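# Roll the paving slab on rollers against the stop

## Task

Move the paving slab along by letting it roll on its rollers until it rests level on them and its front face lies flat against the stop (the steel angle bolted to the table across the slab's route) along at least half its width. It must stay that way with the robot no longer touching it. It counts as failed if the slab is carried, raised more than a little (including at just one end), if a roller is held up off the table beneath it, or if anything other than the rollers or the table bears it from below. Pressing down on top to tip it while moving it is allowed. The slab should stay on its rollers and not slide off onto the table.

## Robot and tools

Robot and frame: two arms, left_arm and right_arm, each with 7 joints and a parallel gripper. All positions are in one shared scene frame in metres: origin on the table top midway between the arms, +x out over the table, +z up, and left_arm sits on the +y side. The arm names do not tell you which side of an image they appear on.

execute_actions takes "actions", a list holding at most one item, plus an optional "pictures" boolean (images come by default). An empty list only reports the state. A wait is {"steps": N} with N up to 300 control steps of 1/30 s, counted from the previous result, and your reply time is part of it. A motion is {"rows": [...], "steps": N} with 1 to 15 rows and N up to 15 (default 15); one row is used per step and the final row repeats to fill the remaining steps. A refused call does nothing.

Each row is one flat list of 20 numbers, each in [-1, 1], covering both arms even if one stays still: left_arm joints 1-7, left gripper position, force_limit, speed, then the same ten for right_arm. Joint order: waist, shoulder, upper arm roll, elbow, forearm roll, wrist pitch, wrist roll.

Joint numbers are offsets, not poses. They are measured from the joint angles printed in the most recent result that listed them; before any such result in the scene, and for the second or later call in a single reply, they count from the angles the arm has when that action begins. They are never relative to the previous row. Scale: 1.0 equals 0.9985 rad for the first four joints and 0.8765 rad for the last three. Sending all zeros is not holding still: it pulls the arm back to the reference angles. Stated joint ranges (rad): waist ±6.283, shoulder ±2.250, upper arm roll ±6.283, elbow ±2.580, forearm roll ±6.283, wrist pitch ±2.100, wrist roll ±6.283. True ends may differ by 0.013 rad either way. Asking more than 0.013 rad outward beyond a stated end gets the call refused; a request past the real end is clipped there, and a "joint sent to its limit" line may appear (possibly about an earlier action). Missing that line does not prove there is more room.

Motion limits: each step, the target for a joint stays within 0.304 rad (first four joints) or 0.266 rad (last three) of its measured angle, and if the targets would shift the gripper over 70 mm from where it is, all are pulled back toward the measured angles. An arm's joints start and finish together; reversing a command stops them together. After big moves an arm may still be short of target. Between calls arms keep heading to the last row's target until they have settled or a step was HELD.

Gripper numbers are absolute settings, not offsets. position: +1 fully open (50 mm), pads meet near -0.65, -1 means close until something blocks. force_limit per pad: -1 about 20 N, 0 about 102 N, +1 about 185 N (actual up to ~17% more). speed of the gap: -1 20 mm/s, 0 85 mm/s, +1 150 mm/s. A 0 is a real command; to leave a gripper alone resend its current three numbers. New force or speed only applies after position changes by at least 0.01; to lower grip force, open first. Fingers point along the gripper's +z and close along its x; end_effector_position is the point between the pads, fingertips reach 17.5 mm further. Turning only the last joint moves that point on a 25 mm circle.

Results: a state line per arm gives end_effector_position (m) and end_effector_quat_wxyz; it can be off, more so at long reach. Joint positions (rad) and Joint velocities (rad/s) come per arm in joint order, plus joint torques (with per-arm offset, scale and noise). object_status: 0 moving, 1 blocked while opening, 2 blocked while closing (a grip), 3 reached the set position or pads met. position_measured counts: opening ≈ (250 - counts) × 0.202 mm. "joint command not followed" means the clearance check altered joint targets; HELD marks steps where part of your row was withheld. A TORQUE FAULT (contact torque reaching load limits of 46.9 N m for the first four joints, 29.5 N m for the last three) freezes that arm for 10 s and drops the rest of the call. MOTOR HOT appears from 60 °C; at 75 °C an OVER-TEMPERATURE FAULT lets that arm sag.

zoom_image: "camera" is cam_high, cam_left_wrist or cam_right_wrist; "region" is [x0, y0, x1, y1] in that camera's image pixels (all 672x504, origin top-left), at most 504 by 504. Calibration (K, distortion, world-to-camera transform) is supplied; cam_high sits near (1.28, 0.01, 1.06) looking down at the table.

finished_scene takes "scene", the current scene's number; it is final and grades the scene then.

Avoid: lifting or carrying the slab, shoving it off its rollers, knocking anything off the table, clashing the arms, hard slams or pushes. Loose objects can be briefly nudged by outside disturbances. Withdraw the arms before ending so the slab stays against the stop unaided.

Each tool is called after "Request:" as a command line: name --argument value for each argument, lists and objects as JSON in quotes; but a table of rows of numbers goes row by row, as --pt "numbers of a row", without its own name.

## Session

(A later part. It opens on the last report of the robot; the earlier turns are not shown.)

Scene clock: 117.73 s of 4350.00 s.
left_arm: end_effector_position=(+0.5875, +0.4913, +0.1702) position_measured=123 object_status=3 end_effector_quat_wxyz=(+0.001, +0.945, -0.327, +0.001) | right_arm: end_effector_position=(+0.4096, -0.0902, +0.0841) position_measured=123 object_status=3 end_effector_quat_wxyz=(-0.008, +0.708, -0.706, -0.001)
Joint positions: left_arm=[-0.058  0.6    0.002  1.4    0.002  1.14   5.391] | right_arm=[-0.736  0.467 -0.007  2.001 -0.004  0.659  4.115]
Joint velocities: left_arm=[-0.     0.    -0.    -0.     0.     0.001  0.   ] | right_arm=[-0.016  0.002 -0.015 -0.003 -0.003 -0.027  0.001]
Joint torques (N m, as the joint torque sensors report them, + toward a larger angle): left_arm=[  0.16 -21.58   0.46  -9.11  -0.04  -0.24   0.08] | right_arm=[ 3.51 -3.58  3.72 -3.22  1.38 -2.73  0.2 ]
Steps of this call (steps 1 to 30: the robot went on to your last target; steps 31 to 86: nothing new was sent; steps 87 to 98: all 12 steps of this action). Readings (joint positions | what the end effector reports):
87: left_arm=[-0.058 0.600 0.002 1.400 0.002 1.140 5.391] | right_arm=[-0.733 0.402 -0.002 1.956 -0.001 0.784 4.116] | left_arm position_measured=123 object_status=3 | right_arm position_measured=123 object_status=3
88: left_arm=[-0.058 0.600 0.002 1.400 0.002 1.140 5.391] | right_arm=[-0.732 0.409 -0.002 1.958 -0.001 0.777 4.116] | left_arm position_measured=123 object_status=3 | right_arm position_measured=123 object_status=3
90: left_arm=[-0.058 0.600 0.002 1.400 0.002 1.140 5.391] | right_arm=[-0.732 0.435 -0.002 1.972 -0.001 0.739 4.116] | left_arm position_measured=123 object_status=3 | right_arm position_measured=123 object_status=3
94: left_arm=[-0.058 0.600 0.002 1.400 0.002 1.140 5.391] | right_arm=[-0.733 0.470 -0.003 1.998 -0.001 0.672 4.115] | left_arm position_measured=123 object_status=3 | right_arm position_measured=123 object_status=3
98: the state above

Request:
execute_actions --actions '[{"rows":[[0,0,0,0,0,0,0,0.2,0,0,0.013,0.012,0.007,0.01,0.004,-0.01,0.013,0.2,0,1],[0,0,0,0,0,0,0,0.2,0,0,0.024,0.009,0.007,0.017,0.004,-0.013,0.025,0.2,0,1],[0,0,0,0,0,0,0,0.2,0,0,0.034,0.006,0.007,0.024,0.004,-0.017,0.037,0.2,0,1],[0,0,0,0,0,0,0,0.2,0,0,0.044,0.003,0.007,0.03,0.004,-0.021,0.048,0.2,0,1],[0,0,0,0,0,0,0,0.2,0,0,0.055,0,0.007,0.037,0.004,-0.024,0.06,0.2,0,1],[0,0,0,0,0,0,0,0.2,0,0,0.065,-0.004,0.007,0.043,0.004,-0.028,0.072,0.2,0,1],[0,0,0,0,0,0,0,0.2,0,0,0.075,-0.007,0.007,0.05,0.004,-0.032,0.084,0.2,0,1],[0,0,0,0,0,0,0,0.2,0,0,0.086,-0.01,0.007,0.056,0.004,-0.035,0.096,0.2,0,1],[0,0,0,0,0,0,0,0.2,0,0,0.096,-0.013,0.007,0.063,0.004,-0.039,0.108,0.2,0,1],[0,0,0,0,0,0,0,0.2,0,0,0.106,-0.017,0.007,0.069,0.004,-0.043,0.12,0.2,0,1],[0,0,0,0,0,0,0,0.2,0,0,0.117,-0.02,0.007,0.076,0.004,-0.046,0.131,0.2,0,1],[0,0,0,0,0,0,0,0.2,0,0,0.127,-0.023,0.007,0.082,0.004,-0.05,0.143,0.2,0,1]],"steps":15}]'

Scene clock: 121.17 s of 4350.00 s.
left_arm: end_effector_position=(+0.5875, +0.4913, +0.1702) position_measured=123 object_status=3 end_effector_quat_wxyz=(+0.001, +0.945, -0.327, +0.001) | right_arm: end_effector_position=(+0.4061, -0.1455, +0.0837) position_measured=123 object_status=3 end_effector_quat_wxyz=(-0.003, +0.709, -0.705, -0.001)
Joint positions: left_arm=[-0.058  0.6    0.002  1.4    0.002  1.14   5.391] | right_arm=[-0.619  0.426 -0.003  2.082 -0.004  0.629  4.238]
Joint velocities: left_arm=[-0.     0.     0.    -0.    -0.    -0.001 -0.   ] | right_arm=[ 0.04  -0.027  0.049  0.045  0.029  0.01   0.058]
Joint torques (N m, as the joint torque sensors report them, + toward a larger angle): left_arm=[  0.4  -21.61   0.47  -8.97  -0.24  -0.38   0.21] | right_arm=[ 0.59  4.06  1.09 -6.81  0.98 -7.65  0.54]
Steps of this call (steps 1 to 15: the robot went on to your last target; steps 16 to 88: nothing new was sent; steps 89 to 103: all 15 steps of this action). Readings (joint positions | what the end effector reports):
89: left_arm=[-0.058 0.600 0.002 1.400 0.002 1.140 5.391] | right_arm=[-0.735 0.466 -0.006 2.002 -0.004 0.659 4.116] | left_arm position_measured=123 object_status=3 | right_arm position_measured=123 object_status=3
90: left_arm=[-0.058 0.600 0.002 1.400 0.002 1.140 5.391] | right_arm=[-0.729 0.465 -0.007 2.004 -0.005 0.656 4.121] | left_arm position_measured=123 object_status=3 | right_arm position_measured=123 object_status=3
92: left_arm=[-0.058 0.600 0.002 1.400 0.002 1.140 5.391] | right_arm=[-0.714 0.461 -0.007 2.013 -0.005 0.651 4.137] | left_arm position_measured=123 object_status=3 | right_arm position_measured=123 object_status=3
96: left_arm=[-0.058 0.600 0.002 1.400 0.002 1.140 5.391] | right_arm=[-0.677 0.447 -0.006 2.041 -0.005 0.644 4.176] | left_arm position_measured=123 object_status=3 | right_arm position_measured=123 object_status=3
103: the state above
camera_calibration (this result's frames):
cam_left_wrist: T_world_to_cam=[[0.789395, -0.613885, 0.0000534075, -0.160232], [-0.613047, -0.788313, 0.0523166, 0.764615], [-0.0320743, -0.0413312, -0.998631, 0.375966], [0, 0, 0, 1]] pos_world=[0.60729, 0.519931, 0.335458]
cam_right_wrist: T_world_to_cam=[[0.0152541, -0.999831, 0.0102123, -0.15836], [-0.999361, -0.0155756, -0.0321779, 0.448754], [0.0323316, -0.00971491, -0.99943, 0.230245], [0, 0, 0, 1]] pos_world=[0.443439, -0.149107, 0.246171]

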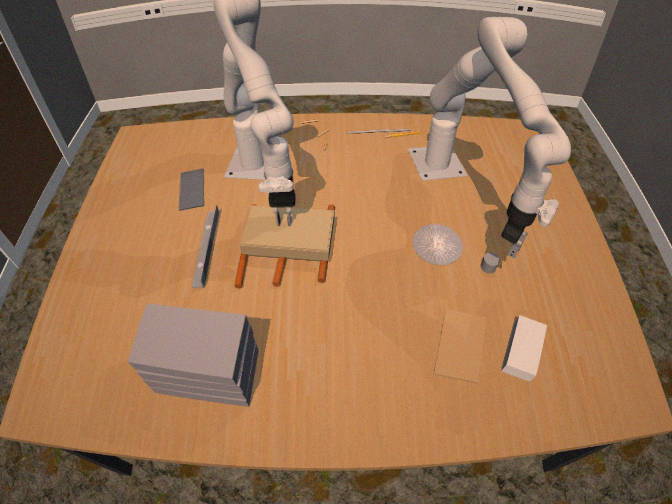

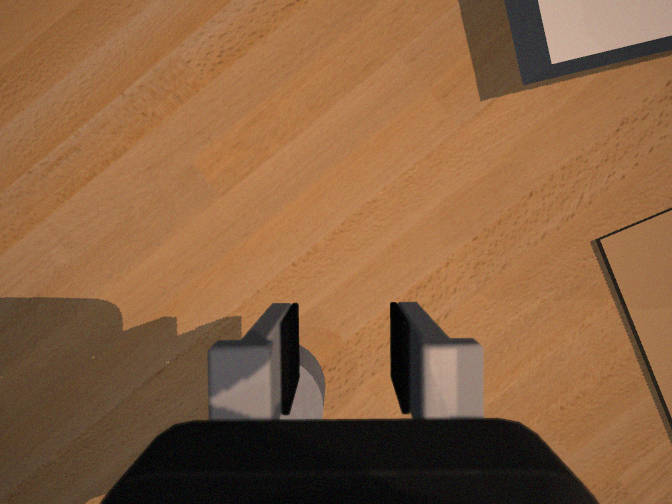

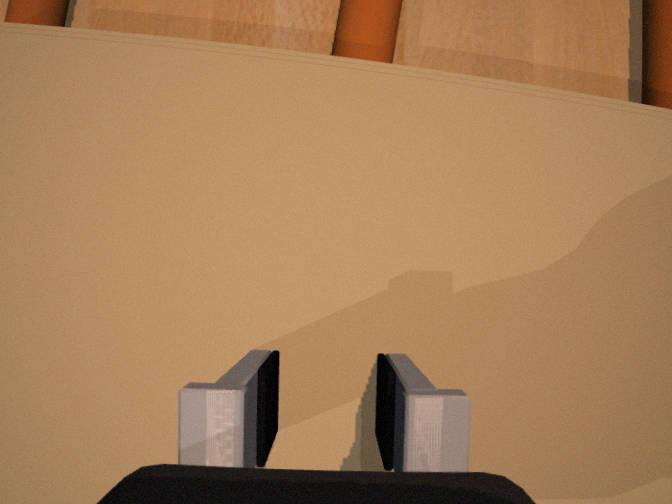

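Request:
execute_actions --actions '[{"rows":[[0,0,0,0,0,0,0,0.2,0,0,0.022,0.011,0.003,0.003,0.004,-0.01,0.016,0.2,0,1],[0,0,0,0,0,0,0,0.2,0,0,0.034,0.008,0.003,0.007,0.004,-0.012,0.029,0.2,0,1],[0,0,0,0,0,0,0,0.2,0,0,0.046,0.006,0.003,0.012,0.004,-0.015,0.043,0.2,0,1],[0,0,0,0,0,0,0,0.2,0,0,0.058,0.004,0.003,0.017,0.004,-0.018,0.057,0.2,0,1],[0,0,0,0,0,0,0,0.2,0,0,0.07,0.001,0.003,0.021,0.004,-0.02,0.07,0.2,0,1],[0,0,0,0,0,0,0,0.2,0,0,0.082,-0.001,0.003,0.026,0.004,-0.023,0.084,0.2,0,1],[0,0,0,0,0,0,0,0.2,0,0,0.094,-0.003,0.003,0.03,0.004,-0.026,0.098,0.2,0,1],[0,0,0,0,0,0,0,0.2,0,0,0.106,-0.006,0.003,0.035,0.004,-0.028,0.112,0.2,0,1],[0,0,0,0,0,0,0,0.2,0,0,0.118,-0.008,0.003,0.04,0.004,-0.031,0.125,0.2,0,1],[0,0,0,0,0,0,0,0.2,0,0,0.13,-0.01,0.003,0.044,0.004,-0.034,0.139,0.2,0,1],[0,0,0,0,0,0,0,0.2,0,0,0.142,-0.013,0.003,0.049,0.004,-0.036,0.153,0.2,0,1],[0,0,0,0,0,0,0,0.2,0,0,0.154,-0.015,0.003,0.0535,0.004,-0.039,0.1665,0.2,0,1]],"steps":15}]'

Scene clock: 125.53 s of 4350.00 s.
left_arm: end_effector_position=(+0.5875, +0.4913, +0.1702) position_measured=123 object_status=3 end_effector_quat_wxyz=(+0.001, +0.945, -0.327, +0.001) | right_arm: end_effector_position=(+0.4091, -0.2031, +0.0839) position_measured=123 object_status=3 end_effector_quat_wxyz=(-0.002, +0.708, -0.706, +0.001)
Joint positions: left_arm=[-0.058  0.6    0.002  1.4    0.002  1.14   5.391] | right_arm=[-0.472  0.399  0.     2.134 -0.     0.603  4.381]
Joint velocities: left_arm=[-0.     0.     0.     0.     0.    -0.002  0.   ] | right_arm=[ 0.065 -0.019  0.051  0.041  0.029 -0.006  0.095]
Joint torques (N m, as the joint torque sensors report them, + toward a larger angle): left_arm=[ -0.04 -21.53   0.47  -9.02  -0.27  -0.33   0.27] | right_arm=[-2.14 -1.84 -1.83 -6.03 -0.44 -4.66  0.48]
Steps of this call (steps 1 to 15: the robot went on to your last target; steps 16 to 90: nothing new was sent; then 0.87 s passed at rest; steps 91 to 105: all 15 steps of this action). Readings (joint positions | what the end effector reports):
91: left_arm=[-0.058 0.600 0.002 1.400 0.002 1.140 5.391] | right_arm=[-0.613 0.424 -0.006 2.084 -0.005 0.627 4.241] | left_arm position_measured=123 object_status=3 | right_arm position_measured=123 object_status=3
92: left_arm=[-0.058 0.600 0.002 1.400 0.002 1.140 5.391] | right_arm=[-0.605 0.423 -0.006 2.084 -0.004 0.624 4.245] | left_arm position_measured=123 object_status=3 | right_arm position_measured=123 object_status=3
94: left_arm=[-0.058 0.600 0.002 1.400 0.002 1.140 5.391] | right_arm=[-0.586 0.422 -0.004 2.087 -0.003 0.619 4.263] | left_arm position_measured=123 object_status=3 | right_arm position_measured=123 object_status=3
98: left_arm=[-0.058 0.600 0.002 1.400 0.002 1.140 5.391] | right_arm=[-0.543 0.414 -0.004 2.104 -0.002 0.615 4.308] | left_arm position_measured=123 object_status=3 | right_arm position_measured=123 object_status=3
105: the state above
camera_calibration (this result's frames):
cam_left_wrist: T_world_to_cam=[[0.789395, -0.613885, 0.0000554726, -0.160233], [-0.613047, -0.788313, 0.0523146, 0.764617], [-0.0320714, -0.0413309, -0.998631, 0.375965], [0, 0, 0, 1]] pos_world=[0.607291, 0.519931, 0.335458]
cam_right_wrist: T_world_to_cam=[[0.0113971, -0.99984, 0.0138157, -0.214704], [-0.999315, -0.0118753, -0.0350402, 0.45185], [0.0351986, -0.0134068, -0.99929, 0.227801], [0, 0, 0, 1]] pos_world=[0.445969, -0.206249, 0.246439]

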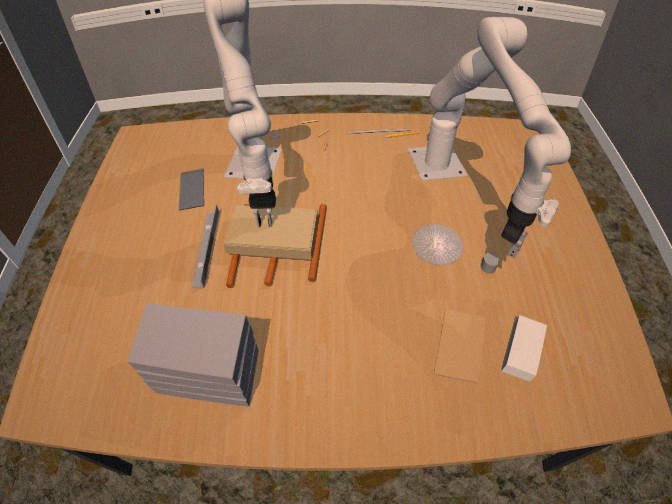

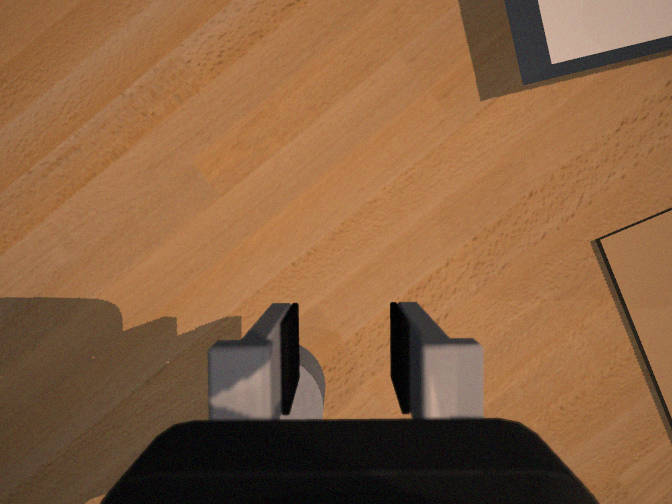

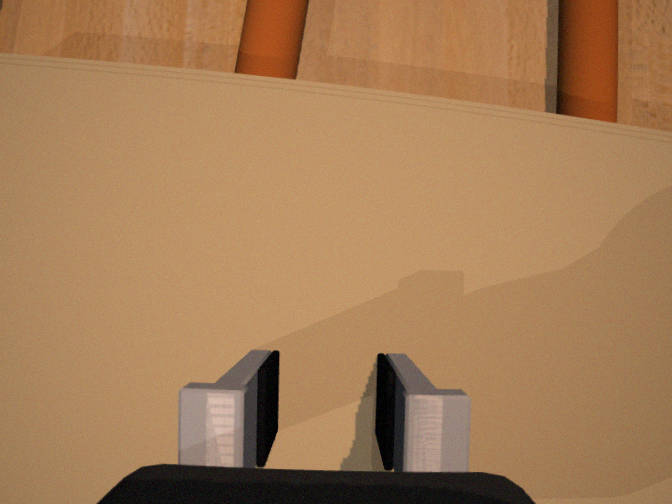

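Request:
execute_actions --actions '[{"rows":[[0,0,0,0,0,0,0,0.2,0,0,0.019,0.011,0,0.003,0,-0.01,0.017,0.2,0,1],[0,0,0,0,0,0,0,0.2,0,0,0.031,0.01,0,0.006,0,-0.011,0.031,0.2,0,1],[0,0,0,0,0,0,0,0.2,0,0,0.043,0.009,0,0.008,0,-0.013,0.045,0.2,0,1],[0,0,0,0,0,0,0,0.2,0,0,0.055,0.007,0,0.01,0,-0.014,0.058,0.2,0,1],[0,0,0,0,0,0,0,0.2,0,0,0.067,0.006,0,0.013,0,-0.015,0.072,0.2,0,1],[0,0,0,0,0,0,0,0.2,0,0,0.079,0.005,0,0.015,0,-0.016,0.086,0.2,0,1],[0,0,0,0,0,0,0,0.2,0,0,0.091,0.004,0,0.017,0,-0.018,0.1,0.2,0,1],[0,0,0,0,0,0,0,0.2,0,0,0.103,0.003,0,0.019,0,-0.019,0.114,0.2,0,1],[0,0,0,0,0,0,0,0.2,0,0,0.115,0.002,0,0.022,0,-0.02,0.127,0.2,0,1],[0,0,0,0,0,0,0,0.2,0,0,0.127,0,0,0.024,0,-0.021,0.141,0.2,0,1],[0,0,0,0,0,0,0,0.2,0,0,0.139,-0.001,0,0.026,0,-0.022,0.155,0.2,0,1],[0,0,0,0,0,0,0,0.2,0,0,0.151,-0.002,0,0.029,0,-0.024,0.169,0.2,0,1],[0,0,0,0,0,0,0,0.2,0,0,0.164,-0.003,0,0.031,0,-0.025,0.1825,0.2,0,1]],"steps":15}]'

Scene clock: 129.73 s of 4350.00 s.
left_arm: end_effector_position=(+0.5875, +0.4913, +0.1702) position_measured=123 object_status=3 end_effector_quat_wxyz=(+0.001, +0.945, -0.327, +0.001) | right_arm: end_effector_position=(+0.4083, -0.2568, +0.0839) position_measured=123 object_status=3 end_effector_quat_wxyz=(-0.001, +0.708, -0.707, +0.001)
Joint positions: left_arm=[-0.058  0.6    0.002  1.4    0.002  1.14   5.391] | right_arm=[-0.319  0.382  0.     2.165 -0.     0.591  4.533]
Joint velocities: left_arm=[ 0.     0.    -0.001 -0.     0.     0.001 -0.   ] | right_arm=[ 0.19  -0.021  0.047  0.043  0.029 -0.016  0.225]
Joint torques (N m, as the joint torque sensors report them, + toward a larger angle): left_arm=[  0.09 -21.4    0.43  -8.9   -0.09  -0.03   0.13] | right_arm=[-1.66 -1.87 -1.6  -6.66 -0.16 -4.83  0.36]
Steps of this call (steps 1 to 15: the robot went on to your last target; steps 16 to 90: nothing new was sent; then 0.70 s passed at rest; steps 91 to 105: all 15 steps of this action). Readings (joint positions | what the end effector reports):
91: left_arm=[-0.058 0.600 0.002 1.400 0.002 1.140 5.391] | right_arm=[-0.465 0.398 -0.003 2.135 -0.002 0.602 4.385] | left_arm position_measured=123 object_status=3 | right_arm position_measured=123 object_status=3
92: left_arm=[-0.058 0.600 0.002 1.400 0.002 1.140 5.391] | right_arm=[-0.459 0.397 -0.004 2.136 -0.003 0.601 4.389] | left_arm position_measured=123 object_status=3 | right_arm position_measured=123 object_status=3
94: left_arm=[-0.058 0.600 0.002 1.400 0.002 1.140 5.391] | right_arm=[-0.441 0.396 -0.005 2.138 -0.003 0.599 4.407] | left_arm position_measured=123 object_status=3 | right_arm position_measured=123 object_status=3
98: left_arm=[-0.058 0.600 0.002 1.400 0.002 1.140 5.391] | right_arm=[-0.398 0.391 -0.002 2.148 -0.002 0.597 4.452] | left_arm position_measured=123 object_status=3 | right_arm position_measured=123 object_status=3
105: the state above
camera_calibration (this result's frames):
cam_left_wrist: T_world_to_cam=[[0.789395, -0.613885, 0.0000572532, -0.160235], [-0.613047, -0.788312, 0.0523126, 0.764618], [-0.0320688, -0.0413304, -0.998631, 0.375963], [0, 0, 0, 1]] pos_world=[0.607292, 0.519931, 0.335458]
cam_right_wrist: T_world_to_cam=[[0.0100955, -0.999842, 0.0146437, -0.267897], [-0.999394, -0.0105765, -0.0331519, 0.450637], [0.0333015, -0.0143001, -0.999343, 0.227651], [0, 0, 0, 1]] pos_world=[0.445487, -0.259833, 0.246363]

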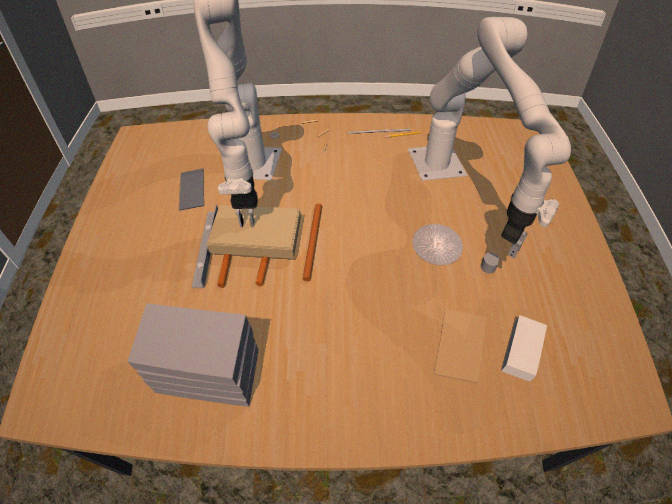

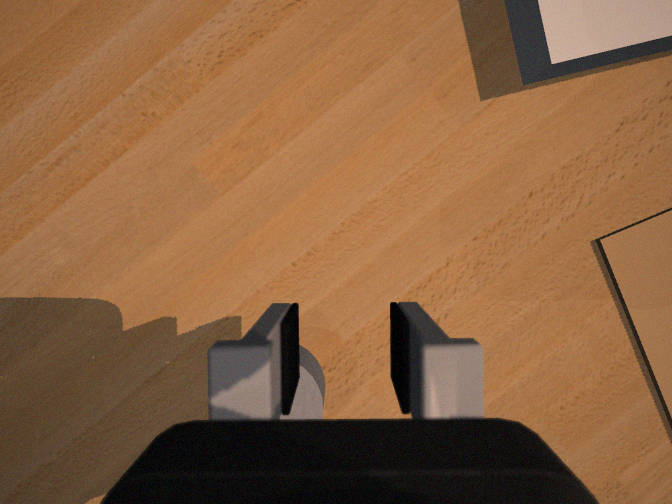

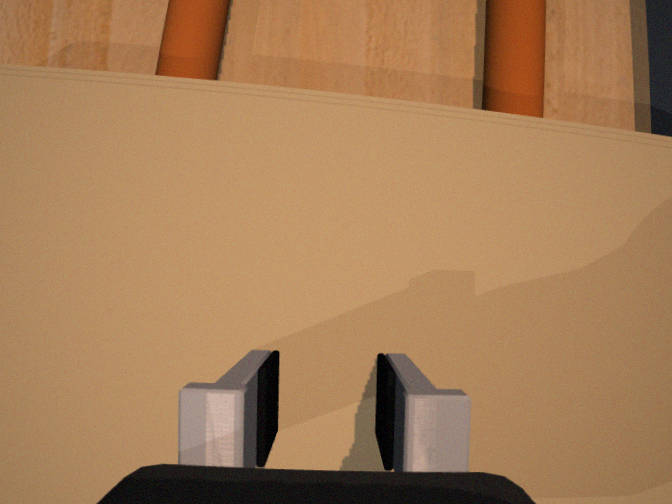

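Request:
execute_actions --actions '[{"rows":[[0,0,0,0,0,0,0,0.2,0,0,0.011,-0.072,0,-0.055,0,0.147,0.009,-0.7,0,1],[0,0,0,0,0,0,0,0.2,0,0,0.011,-0.072,0,-0.055,0,0.147,0.009,-0.7,0,1],[0,0,0,0,0,0,0,0.2,0,0,0.011,-0.072,0,-0.055,0,0.147,0.009,-0.7,0,1],[0,0,0,0,0,0,0,0.2,0,0,0.011,-0.072,0,-0.055,0,0.147,0.009,-0.7,0,1],[0,0,0,0,0,0,0,0.2,0,0,0.011,-0.072,0,-0.055,0,0.147,0.009,-0.7,0,1],[0,0,0,0,0,0,0,0.2,0,0,0.011,-0.072,0,-0.055,0,0.147,0.009,-0.7,0,1],[0,0,0,0,0,0,0,0.2,0,0,-0.512,-0.039,0,-0.111,0,0.176,-0.586,-0.7,0,1]],"steps":15}]' --pictures false

Request:
execute_actions --actions '[{"steps":22}]'

Scene clock: 138.23 s of 4350.00 s.
left_arm: end_effector_position=(+0.5875, +0.4913, +0.1702) position_measured=123 object_status=3 end_effector_quat_wxyz=(+0.001, +0.945, -0.327, +0.001) | right_arm: end_effector_position=(+0.4106, -0.1914, +0.1202) position_measured=253 object_status=3 end_effector_quat_wxyz=(-0.003, +0.718, -0.696, +0.001)
Joint positions: left_arm=[-0.058  0.6    0.002  1.4    0.002  1.14   5.391] | right_arm=[-0.501  0.328  0.001  2.074 -0.     0.734  4.382]
Joint velocities: left_arm=[ 0.     0.     0.    -0.    -0.     0.     0.001] | right_arm=[-1.046  0.072 -0.02  -0.095 -0.006  0.049 -0.926]
Joint torques (N m, as the joint torque sensors report them, + toward a larger angle): left_arm=[  0.4  -21.39   0.22  -9.12  -0.1   -0.09  -0.1 ] | right_arm=[  0.85 -14.35   0.19  -6.33   0.03  -0.3    0.08]
Steps of this call (steps 1 to 15: the robot went on to your last target; steps 16 to 90: nothing new was sent; then 5.00 s passed at rest; steps 91 to 105: all 15 steps of this action). Readings (joint positions | what the end effector reports):
91: left_arm=[-0.058 0.600 0.002 1.400 0.002 1.140 5.391] | right_arm=[-0.309 0.381 0.000 2.165 -0.000 0.590 4.541] | left_arm position_measured=123 object_status=3 | right_arm position_measured=141 object_status=0
92: left_arm=[-0.058 0.600 0.002 1.400 0.002 1.140 5.391] | right_arm=[-0.309 0.377 0.001 2.162 0.000 0.595 4.541] | left_arm position_measured=123 object_status=3 | right_arm position_measured=165 object_status=0
94: left_arm=[-0.058 0.600 0.002 1.400 0.002 1.140 5.391] | right_arm=[-0.308 0.351 0.000 2.144 -0.000 0.635 4.541] | left_arm position_measured=123 object_status=3 | right_arm position_measured=215 object_status=0
98: left_arm=[-0.058 0.600 0.002 1.400 0.002 1.140 5.391] | right_arm=[-0.316 0.314 0.001 2.108 0.000 0.717 4.537] | left_arm position_measured=123 object_status=3 | right_arm position_measured=253 object_status=0
105: the state above

Scene clock: 138.97 s of 4350.00 s.
left_arm: end_effector_position=(+0.5875, +0.4913, +0.1702) position_measured=123 object_status=3 end_effector_quat_wxyz=(+0.001, +0.945, -0.327, +0.001) | right_arm: end_effector_position=(+0.3638, -0.0857, +0.1188) position_measured=253 object_status=3 end_effector_quat_wxyz=(+0.001, +0.707, -0.708, -0.000)
Joint positions: left_arm=[-0.058  0.6    0.002  1.4    0.002  1.14   5.391] | right_arm=[-0.83   0.344  0.     2.054 -0.     0.745  4.019]
Joint velocities: left_arm=[ 0.     0.     0.001 -0.001 -0.     0.001 -0.001] | right_arm=[-0.007  0.     0.001  0.    -0.     0.    -0.   ]
Joint torques (N m, as the joint torque sensors report them, + toward a larger angle): left_arm=[  0.16 -21.31   0.5   -8.91  -0.18  -0.18  -0.03] | right_arm=[  0.77 -14.67   0.21  -6.57  -0.11  -0.16   0.01]
Steps of this call (steps 1 to 22: the robot went on to your last target). Readings (joint positions | what the end effector reports):
1: left_arm=[-0.058 0.600 0.002 1.400 0.002 1.140 5.391] | right_arm=[-0.536 0.330 0.001 2.071 -0.000 0.736 4.351] | left_arm position_measured=123 object_status=3 | right_arm position_measured=253 object_status=3
2: left_arm=[-0.058 0.600 0.002 1.400 0.002 1.140 5.391] | right_arm=[-0.571 0.332 0.001 2.068 -0.000 0.737 4.320] | left_arm position_measured=123 object_status=3 | right_arm position_measured=253 object_status=3
4: left_arm=[-0.058 0.600 0.002 1.400 0.002 1.140 5.391] | right_arm=[-0.642 0.335 0.001 2.064 -0.000 0.739 4.252] | left_arm position_measured=123 object_status=3 | right_arm position_measured=253 object_status=3
8: left_arm=[-0.058 0.600 0.002 1.400 0.002 1.140 5.391] | right_arm=[-0.766 0.341 -0.001 2.057 -0.001 0.743 4.097] | left_arm position_measured=123 object_status=3 | right_arm position_measured=253 object_status=3
22: the state above
camera_calibration (this result's frames):
cam_left_wrist: T_world_to_cam=[[0.789395, -0.613885, 0.0000592253, -0.160236], [-0.613047, -0.788312, 0.0523105, 0.76462], [-0.032066, -0.04133, -0.998631, 0.375961], [0, 0, 0, 1]] pos_world=[0.607293, 0.519931, 0.335458]
cam_right_wrist: T_world_to_cam=[[0.00712191, -0.999848, 0.0159122, -0.0960254], [-0.999554, -0.00757928, -0.0288702, 0.408914], [0.0289864, -0.0156995, -0.999457, 0.267927], [0, 0, 0, 1]] pos_world=[0.401649, -0.0887052, 0.281115]

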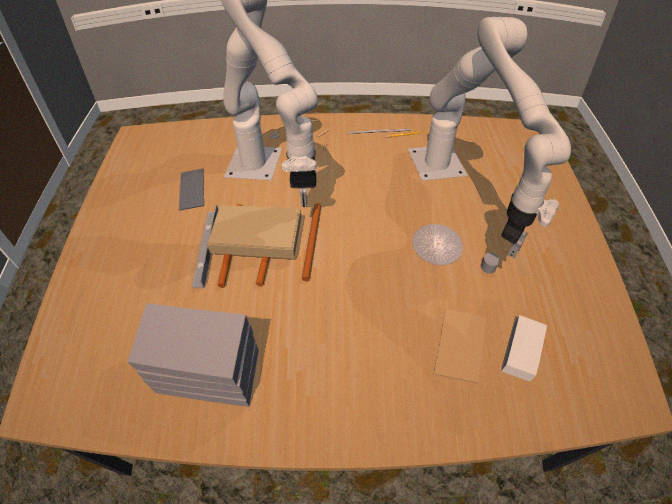

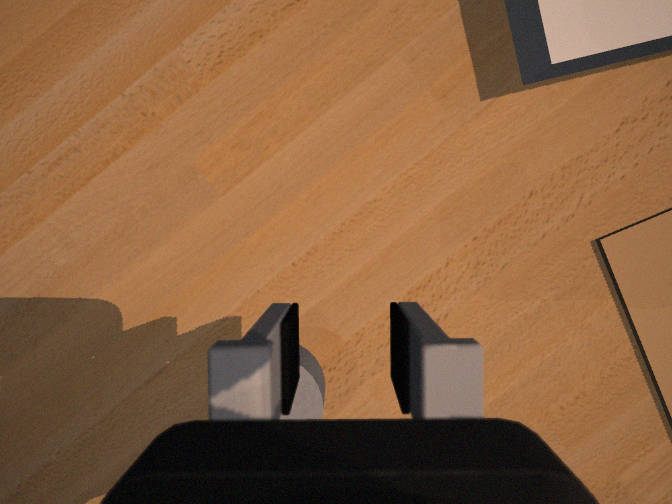

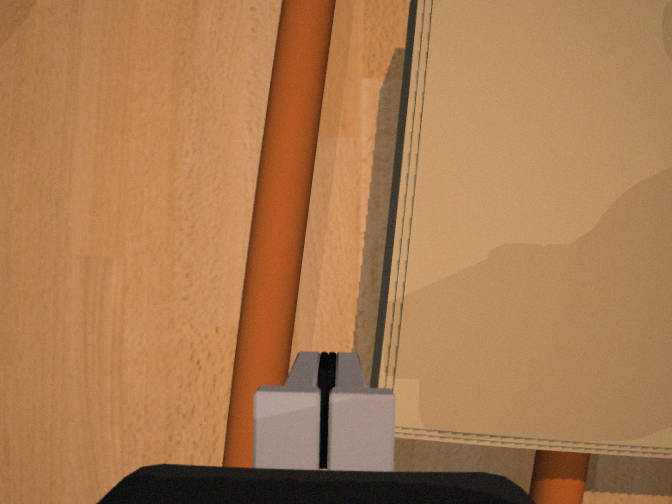

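Request:
execute_actions --actions '[{"rows":[[0,0,0,0,0,0,0,0.2,0,0,-0.008,0.118,0,0.0655,0,-0.211,0.008,-0.7,0,1]],"steps":12}]'

Scene clock: 141.60 s of 4350.00 s.
left_arm: end_effector_position=(+0.5875, +0.4913, +0.1702) position_measured=123 object_status=3 end_effector_quat_wxyz=(+0.001, +0.945, -0.327, +0.001) | right_arm: end_effector_position=(+0.3632, -0.0823, +0.0659) position_measured=253 object_status=3 end_effector_quat_wxyz=(-0.002, +0.712, -0.702, +0.000)
Joint positions: left_arm=[-0.058  0.6    0.002  1.4    0.002  1.14   5.391] | right_arm=[-0.838  0.458  0.     2.119 -0.     0.561  4.026]
Joint velocities: left_arm=[-0.    -0.    -0.     0.001  0.    -0.002  0.   ] | right_arm=[-0.002  0.032  0.002  0.002  0.    -0.006  0.   ]
Joint torques (N m, as the joint torque sensors report them, + toward a larger angle): left_arm=[  0.09 -21.36   0.43  -9.01  -0.12  -0.2    0.  ] | right_arm=[  0.15 -15.55   0.07  -5.14  -0.15  -0.29   0.  ]
Steps of this call (steps 1 to 15: the robot went on to your last target; steps 16 to 67: nothing new was sent; steps 68 to 79: all 12 steps of this action). Readings (joint positions | what the end effector reports):
68: left_arm=[-0.058 0.600 0.002 1.400 0.002 1.140 5.391] | right_arm=[-0.831 0.345 0.000 2.054 -0.000 0.744 4.019] | left_arm position_measured=123 object_status=3 | right_arm position_measured=253 object_status=3
69: left_arm=[-0.058 0.600 0.002 1.400 0.002 1.140 5.391] | right_arm=[-0.831 0.352 0.000 2.057 -0.000 0.736 4.020] | left_arm position_measured=123 object_status=3 | right_arm position_measured=253 object_status=3
71: left_arm=[-0.058 0.600 0.002 1.400 0.002 1.140 5.391] | right_arm=[-0.833 0.382 0.000 2.071 -0.000 0.694 4.021] | left_arm position_measured=123 object_status=3 | right_arm position_measured=253 object_status=3
75: left_arm=[-0.058 0.600 0.002 1.400 0.002 1.140 5.391] | right_arm=[-0.837 0.450 -0.000 2.114 -0.001 0.577 4.026] | left_arm position_measured=123 object_status=3 | right_arm position_measured=253 object_status=3
79: the state above
camera_calibration (this result's frames):
cam_left_wrist: T_world_to_cam=[[0.789395, -0.613885, 0.0000611606, -0.160238], [-0.613047, -0.788313, 0.0523085, 0.764622], [-0.0320632, -0.0413296, -0.998631, 0.375959], [0, 0, 0, 1]] pos_world=[0.607295, 0.519932, 0.335458]
cam_right_wrist: T_world_to_cam=[[0.021824, -0.999683, 0.0125328, -0.0968165], [-0.999203, -0.0222292, -0.0331612, 0.405789], [0.0334293, -0.0117991, -0.999371, 0.213837], [0, 0, 0, 1]] pos_world=[0.40043, -0.0852424, 0.228372]

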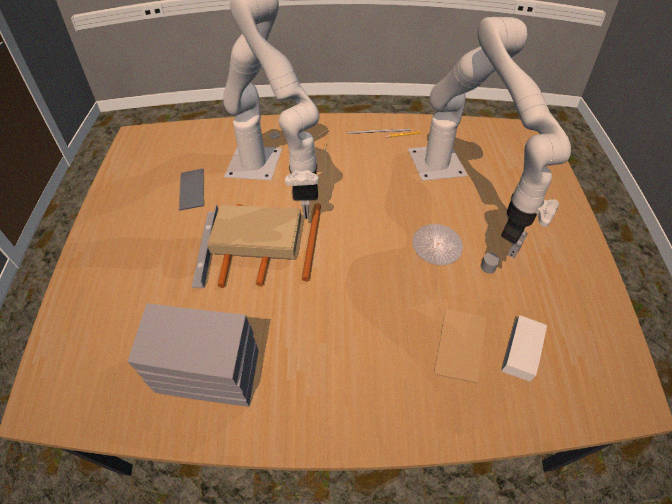

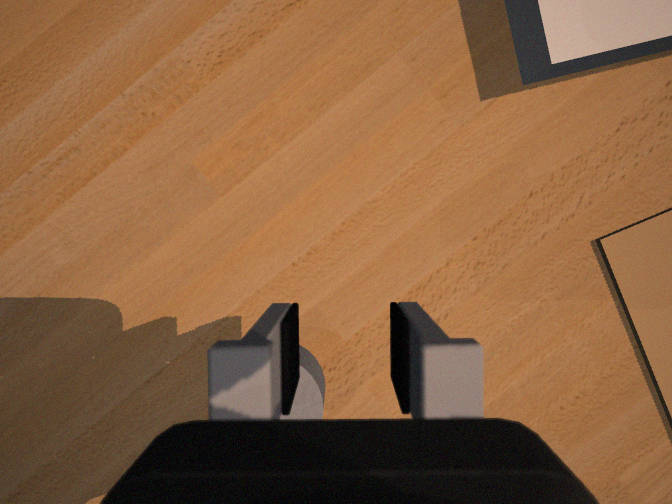

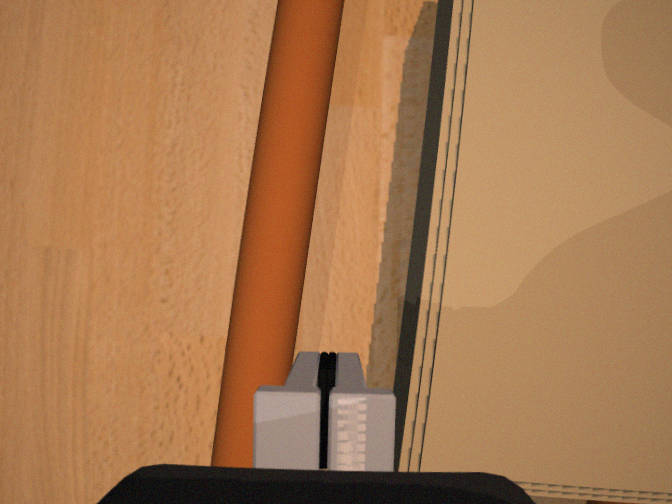

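Request:
execute_actions --actions '[{"rows":[[0,0,0,0,0,0,0,0.2,0,0,0.01,0.007,0,-0.009,0,0.005,0.003,-0.7,0,1],[0,0,0,0,0,0,0,0.2,0,0,0.02,0.013,0,-0.017,0,0.009,0.006,-0.7,0,1],[0,0,0,0,0,0,0,0.2,0,0,0.029,0.01,0,-0.011,0,0.005,0.016,-0.7,0,1],[0,0,0,0,0,0,0,0.2,0,0,0.038,0.007,0,-0.005,0,0.002,0.026,-0.7,0,1],[0,0,0,0,0,0,0,0.2,0,0,0.047,0.004,0,0.001,0,-0.002,0.036,-0.7,0,1],[0,0,0,0,0,0,0,0.2,0,0,0.055,0.001,0,0.007,0,-0.006,0.046,-0.7,0,1],[0,0,0,0,0,0,0,0.2,0,0,0.064,-0.002,0,0.014,0,-0.009,0.056,-0.7,0,1],[0,0,0,0,0,0,0,0.2,0,0,0.073,-0.005,0,0.02,0,-0.013,0.066,-0.7,0,1],[0,0,0,0,0,0,0,0.2,0,0,0.082,-0.007,0,0.026,0,-0.017,0.076,-0.7,0,1],[0,0,0,0,0,0,0,0.2,0,0,0.09,-0.01,0,0.032,0,-0.02,0.086,-0.7,0,1],[0,0,0,0,0,0,0,0.2,0,0,0.099,-0.013,0,0.038,0,-0.024,0.096,-0.7,0,1],[0,0,0,0,0,0,0,0.2,0,0,0.108,-0.016,0,0.045,0,-0.028,0.106,-0.7,0,1],[0,0,0,0,0,0,0,0.2,0,0,0.117,-0.019,0,0.051,0,-0.031,0.116,-0.7,0,1],[0,0,0,0,0,0,0,0.2,0,0,0.1255,-0.022,0,0.057,0,-0.035,0.1255,-0.7,0,1]],"steps":15}]' --pictures false

Request:
execute_actions --actions '[{"steps":12}]'

Scene clock: 146.97 s of 4350.00 s.
left_arm: end_effector_position=(+0.5875, +0.4913, +0.1702) position_measured=123 object_status=3 end_effector_quat_wxyz=(+0.001, +0.945, -0.327, +0.001) | right_arm: end_effector_position=(+0.3700, -0.1056, +0.0665) position_measured=253 object_status=3 end_effector_quat_wxyz=(-0.012, +0.716, -0.698, -0.007)
Joint positions: left_arm=[-0.058  0.6    0.002  1.4    0.002  1.14   5.391] | right_arm=[-0.738  0.438 -0.024  2.158 -0.014  0.524  4.128]
Joint velocities: left_arm=[-0.     0.    -0.001 -0.     0.     0.002 -0.   ] | right_arm=[ 0.13  -0.08  -0.063  0.129 -0.029 -0.089  0.227]
Joint torques (N m, as the joint torque sensors report them, + toward a larger angle): left_arm=[  0.18 -21.41   0.28  -8.73  -0.13  -0.23   0.3 ] | right_arm=[ 16.94 -11.97  19.71   3.09   7.02   4.49  -0.38]
Steps of this call (steps 1 to 15: the robot went on to your last target; steps 16 to 90: nothing new was sent; then 1.87 s passed at rest; steps 91 to 105: all 15 steps of this action). Readings (joint positions | what the end effector reports):
91: left_arm=[-0.058 0.600 0.002 1.400 0.002 1.140 5.391] | right_arm=[-0.836 0.462 -0.000 2.118 -0.001 0.561 4.027] | left_arm position_measured=123 object_status=3 | right_arm position_measured=253 object_status=3
92: left_arm=[-0.058 0.600 0.002 1.400 0.002 1.140 5.391] | right_arm=[-0.830 0.464 -0.001 2.114 -0.001 0.563 4.028] | left_arm position_measured=123 object_status=3 | right_arm position_measured=253 object_status=3
94: left_arm=[-0.058 0.600 0.002 1.400 0.002 1.140 5.391] | right_arm=[-0.815 0.467 -0.001 2.107 -0.001 0.565 4.034] | left_arm position_measured=123 object_status=3 | right_arm position_measured=253 object_status=3
98: left_arm=[-0.058 0.600 0.002 1.400 0.002 1.140 5.391] | right_arm=[-0.783 0.457 -0.002 2.124 -0.002 0.554 4.066] | left_arm position_measured=123 object_status=3 | right_arm position_measured=253 object_status=3
105: the state above

Scene clock: 147.37 s of 4350.00 s.
left_arm: end_effector_position=(+0.5875, +0.4913, +0.1702) position_measured=123 object_status=3 end_effector_quat_wxyz=(+0.001, +0.945, -0.327, +0.001) | right_arm: end_effector_position=(+0.3684, -0.1071, +0.0667) position_measured=253 object_status=3 end_effector_quat_wxyz=(-0.012, +0.718, -0.696, -0.007)
Joint positions: left_arm=[-0.058  0.6    0.002  1.4    0.002  1.14   5.391] | right_arm=[-0.734  0.434 -0.026  2.165 -0.015  0.521  4.138]
Joint velocities: left_arm=[-0.     0.    -0.    -0.     0.    -0.001 -0.   ] | right_arm=[ 0.001 -0.    -0.     0.    -0.     0.    -0.   ]
Joint torques (N m, as the joint torque sensors report them, + toward a larger angle): left_arm=[  0.07 -21.14   0.54  -9.34  -0.25  -0.24   0.04] | right_arm=[ 16.58 -13.27  18.96   2.76   6.88   4.38  -0.38]
Steps of this call (steps 1 to 12: the robot went on to your last target). Readings (joint positions | what the end effector reports):
1: left_arm=[-0.058 0.600 0.002 1.400 0.002 1.140 5.391] | right_arm=[-0.735 0.436 -0.026 2.162 -0.015 0.522 4.134] | left_arm position_measured=123 object_status=3 | right_arm position_measured=253 object_status=3
2: left_arm=[-0.058 0.600 0.002 1.400 0.002 1.140 5.391] | right_arm=[-0.735 0.435 -0.026 2.164 -0.014 0.522 4.137] | left_arm position_measured=123 object_status=3 | right_arm position_measured=253 object_status=3
4: left_arm=[-0.058 0.600 0.002 1.400 0.002 1.140 5.391] | right_arm=[-0.734 0.434 -0.026 2.164 -0.014 0.521 4.137] | left_arm position_measured=123 object_status=3 | right_arm position_measured=253 object_status=3
8: left_arm=[-0.058 0.600 0.002 1.400 0.002 1.140 5.391] | right_arm=[-0.734 0.434 -0.026 2.165 -0.015 0.521 4.138] | left_arm position_measured=123 object_status=3 | right_arm position_measured=253 object_status=3
12: the state above
camera_calibration (this result's frames):
cam_left_wrist: T_world_to_cam=[[0.789395, -0.613885, 0.0000631098, -0.160239], [-0.613048, -0.788313, 0.0523064, 0.764623], [-0.0320604, -0.0413291, -0.998631, 0.375957], [0, 0, 0, 1]] pos_world=[0.607296, 0.519932, 0.335458]
cam_right_wrist: T_world_to_cam=[[0.040872, -0.999095, -0.0117493, -0.127139], [-0.998465, -0.0404007, -0.0378873, 0.408532], [0.0373784, 0.0132798, -0.999213, 0.215378], [0, 0, 0, 1]] pos_world=[0.405051, -0.11338, 0.229192]

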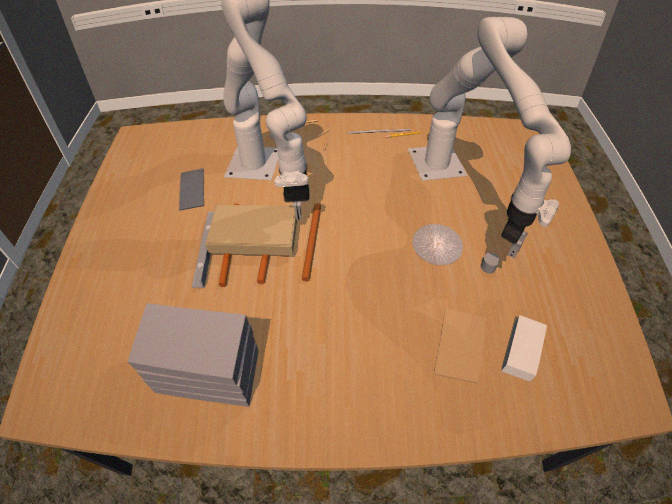

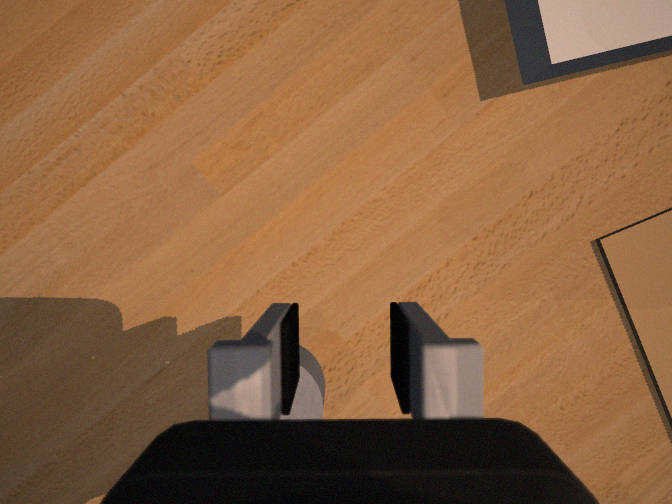

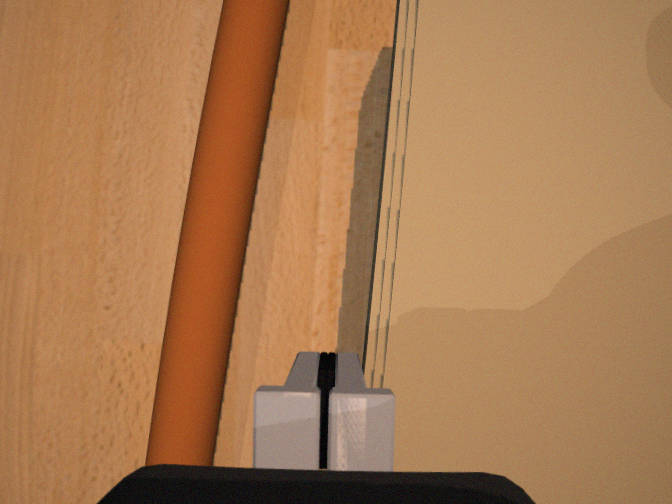

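Request:
zoom_image --camera "cam_high" --region '[180,190,330,300]'

Request:
execute_actions --actions '[{"rows":[[0,0,0,0,0,0,0,0.2,0,0,-0.03,0.01,0.026,-0.02,0.015,0.015,-0.03,-0.7,0,1],[0,0,0,0,0,0,0,0.2,0,0,-0.05,0.02,0.026,-0.035,0.015,0.025,-0.05,-0.7,0,1],[0,0,0,0,0,0,0,0.2,0,0,-0.07,0.028,0.026,-0.05,0.015,0.04,-0.08,-0.7,0,1],[0,0,0,0,0,0,0,0.2,0,0,-0.07,0.028,0.026,-0.05,0.015,0.04,-0.08,-0.7,0,1],[0,0,0,0,0,0,0,0.2,0,0,-0.07,0.028,0.026,-0.05,0.015,0.04,-0.08,-0.7,0,1],[0,0,0,0,0,0,0,0.2,0,0,-0.07,0.028,0.026,-0.05,0.015,0.04,-0.08,-0.7,0,1],[0,0,0,0,0,0,0,0.2,0,0,-0.07,-0.2,0.026,-0.2,0.015,0.4,-0.08,-0.7,0,1]],"steps":15}]' --pictures false

Region (180, 190, 330, 300) of cam_high's 672x504 image, scaled by 3.360, with more detail than that image has; it fills the top 370 rows of this view, and the rest is white.

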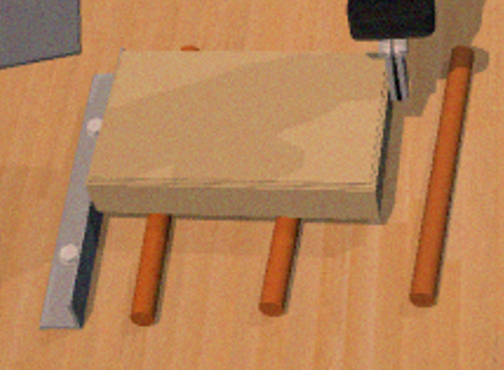

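Scene clock: 153.27 s of 4350.00 s.
left_arm: end_effector_position=(+0.5875, +0.4913, +0.1702) position_measured=123 object_status=3 end_effector_quat_wxyz=(+0.001, +0.945, -0.327, +0.001) | right_arm: end_effector_position=(+0.3873, -0.0783, +0.1445) position_measured=253 object_status=3 end_effector_quat_wxyz=(-0.027, +0.714, -0.699, +0.003)
Joint positions: left_arm=[-0.058  0.6    0.002  1.4    0.002  1.14   5.391] | right_arm=[-0.802  0.307 -0.001  2.003 -0.002  0.776  4.07 ]
Joint velocities: left_arm=[-0. -0. -0.  0. -0. -0. -0.] | right_arm=[-0.008 -0.745  0.002 -0.416  0.     1.003 -0.025]
Joint torques (N m, as the joint torque sensors report them, + toward a larger angle): left_arm=[  0.19 -21.44   0.24  -9.11   0.07  -0.31   0.22] | right_arm=[ -0.01 -12.32  -0.11  -5.81  -0.11  -0.08   0.17]
Steps of this call (steps 1 to 15: the robot went on to your last target; steps 16 to 90: nothing new was sent; then 2.40 s passed at rest; steps 91 to 105: all 15 steps of this action). Readings (joint positions | what the end effector reports):
91: left_arm=[-0.058 0.600 0.002 1.400 0.002 1.140 5.391] | right_arm=[-0.735 0.434 -0.026 2.165 -0.014 0.522 4.137] | left_arm position_measured=123 object_status=3 | right_arm position_measured=253 object_status=3
92: left_arm=[-0.058 0.600 0.002 1.400 0.002 1.140 5.391] | right_arm=[-0.741 0.435 -0.023 2.163 -0.012 0.524 4.135] | left_arm position_measured=123 object_status=3 | right_arm position_measured=253 object_status=3
94: left_arm=[-0.058 0.600 0.002 1.400 0.002 1.140 5.391] | right_arm=[-0.765 0.442 -0.008 2.151 -0.004 0.533 4.119] | left_arm position_measured=123 object_status=3 | right_arm position_measured=253 object_status=3
98: left_arm=[-0.058 0.600 0.002 1.400 0.002 1.140 5.391] | right_arm=[-0.801 0.455 -0.002 2.109 -0.002 0.565 4.073] | left_arm position_measured=123 object_status=3 | right_arm position_measured=253 object_status=3
105: the state above

Request:
execute_actions --actions '[{"rows":[[0,0,0,0,0,0,0,0.2,0,0,0.851,-0.179,0,0.019,0,0.246,0.943,-0.7,0,1]],"steps":15}]' --pictures false

Request:
execute_actions --actions '[{"steps":24}]'

Scene clock: 156.73 s of 4350.00 s.
left_arm: end_effector_position=(+0.5875, +0.4913, +0.1702) position_measured=123 object_status=3 end_effector_quat_wxyz=(+0.001, +0.945, -0.327, +0.001) | right_arm: end_effector_position=(+0.3988, -0.2326, +0.1952) position_measured=253 object_status=3 end_effector_quat_wxyz=(-0.006, +0.693, -0.721, +0.002)
Joint positions: left_arm=[-0.058  0.6    0.002  1.4    0.002  1.14   5.391] | right_arm=[-0.397  0.15  -0.001  2.01  -0.002  0.968  4.413]
Joint velocities: left_arm=[ 0.    -0.     0.     0.    -0.001 -0.002  0.   ] | right_arm=[ 1.106 -0.096  0.001  0.053  0.001  0.113  0.967]
Joint torques (N m, as the joint torque sensors report them, + toward a larger angle): left_arm=[ -0.02 -21.13   1.03  -9.04  -0.34  -0.23   0.21] | right_arm=[ -0.21 -11.65  -0.22  -7.46  -0.19   0.     0.08]
Steps of this call (steps 1 to 30: the robot went on to your last target; steps 31 to 89: nothing new was sent; steps 90 to 104: all 15 steps of this action). Readings (joint positions | what the end effector reports):
90: left_arm=[-0.058 0.600 0.002 1.400 0.002 1.140 5.391] | right_arm=[-0.802 0.234 -0.001 1.966 -0.002 0.872 4.068] | left_arm position_measured=123 object_status=3 | right_arm position_measured=253 object_status=3
91: left_arm=[-0.058 0.600 0.002 1.400 0.002 1.140 5.391] | right_arm=[-0.795 0.231 -0.002 1.966 -0.002 0.874 4.072] | left_arm position_measured=123 object_status=3 | right_arm position_measured=253 object_status=3
93: left_arm=[-0.058 0.600 0.002 1.400 0.002 1.140 5.391] | right_arm=[-0.764 0.221 -0.003 1.971 -0.002 0.884 4.095] | left_arm position_measured=123 object_status=3 | right_arm position_measured=253 object_status=3
97: left_arm=[-0.058 0.600 0.002 1.400 0.002 1.140 5.391] | right_arm=[-0.645 0.186 -0.002 1.990 -0.002 0.924 4.196] | left_arm position_measured=123 object_status=3 | right_arm position_measured=253 object_status=3
104: the state above

Scene clock: 157.53 s of 4350.00 s.
left_arm: end_effector_position=(+0.5875, +0.4913, +0.1702) position_measured=123 object_status=3 end_effector_quat_wxyz=(+0.001, +0.945, -0.327, +0.001) | right_arm: end_effector_position=(+0.3818, -0.3744, +0.1988) position_measured=253 object_status=3 end_effector_quat_wxyz=(-0.000, +0.707, -0.707, -0.001)
Joint positions: left_arm=[-0.058  0.6    0.002  1.4    0.002  1.14   5.391] | right_arm=[ 0.046  0.129 -0.001  2.022 -0.001  0.992  4.897]
Joint velocities: left_arm=[-0.    -0.     0.     0.001 -0.     0.001  0.   ] | right_arm=[ 0.01 -0.   -0.    0.   -0.   -0.   -0.  ]
Joint torques (N m, as the joint torque sensors report them, + toward a larger angle): left_arm=[  0.04 -21.66   0.23  -9.03  -0.1   -0.1    0.1 ] | right_arm=[  0.36 -11.54  -0.24  -8.18  -0.12  -0.38   0.22]
Steps of this call (steps 1 to 24: the robot went on to your last target). Readings (joint positions | what the end effector reports):
1: left_arm=[-0.058 0.600 0.002 1.400 0.002 1.140 5.391] | right_arm=[-0.360 0.147 -0.001 2.012 -0.002 0.972 4.445] | left_arm position_measured=123 object_status=3 | right_arm position_measured=253 object_status=3
2: left_arm=[-0.058 0.600 0.002 1.400 0.002 1.140 5.391] | right_arm=[-0.323 0.145 -0.001 2.014 -0.002 0.975 4.478] | left_arm position_measured=123 object_status=3 | right_arm position_measured=253 object_status=3
4: left_arm=[-0.058 0.600 0.002 1.400 0.002 1.140 5.391] | right_arm=[-0.248 0.141 -0.001 2.016 -0.002 0.979 4.543] | left_arm position_measured=123 object_status=3 | right_arm position_measured=253 object_status=3
8: left_arm=[-0.058 0.600 0.002 1.400 0.002 1.140 5.391] | right_arm=[-0.102 0.135 0.000 2.019 -0.001 0.986 4.689] | left_arm position_measured=123 object_status=3 | right_arm position_measured=253 object_status=3
24: the state above
camera_calibration (this result's frames):
cam_left_wrist: T_world_to_cam=[[0.789395, -0.613886, 0.0000670255, -0.160241], [-0.613048, -0.788312, 0.0523023, 0.764627], [-0.0320548, -0.0413282, -0.998631, 0.375953], [0, 0, 0, 1]] pos_world=[0.607298, 0.519932, 0.335458]
cam_right_wrist: T_world_to_cam=[[0.00835064, -0.999869, 0.0138484, -0.386165], [-0.99954, -0.00874984, -0.0290212, 0.426625], [0.0291386, -0.0135996, -0.999483, 0.343591], [0, 0, 0, 1]] pos_world=[0.419642, -0.377709, 0.361143]

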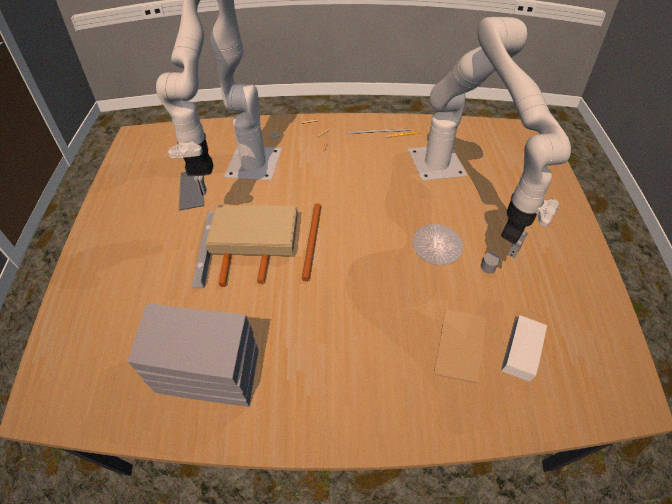

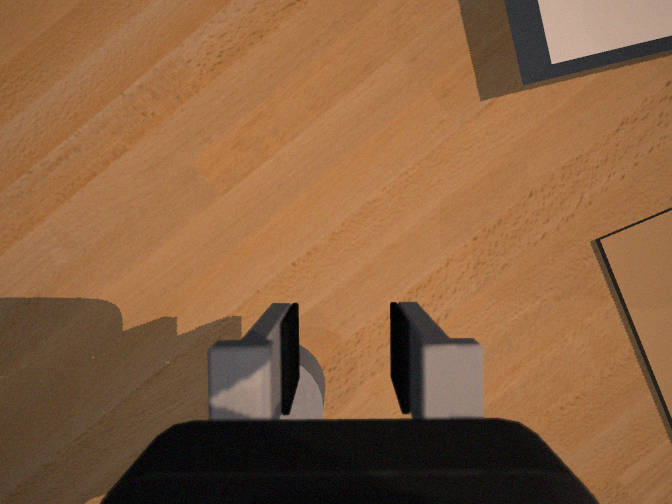

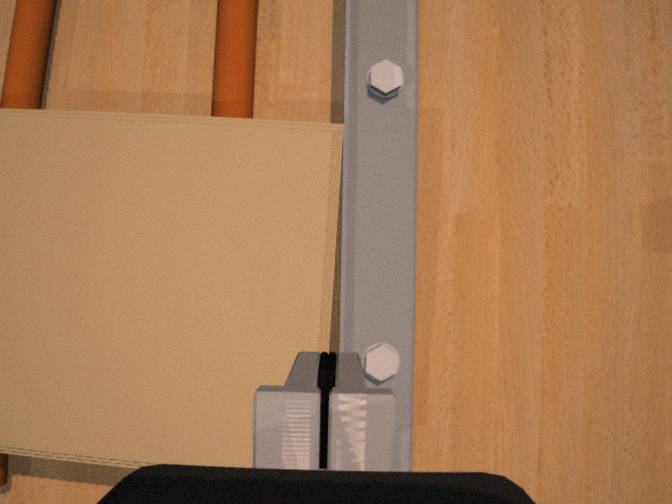

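Request:
zoom_image --camera "cam_right_wrist" --region '[260,100,420,400]'

Region (260, 100, 420, 400) of cam_right_wrist's 672x504 image, scaled by 1.680; it fills the left 269 columns of this view, and the rest is white.

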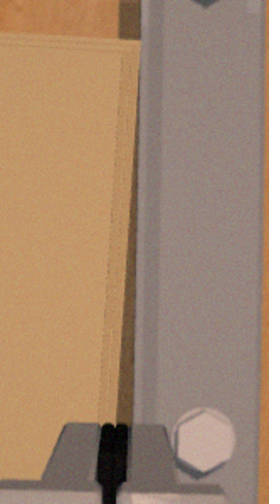

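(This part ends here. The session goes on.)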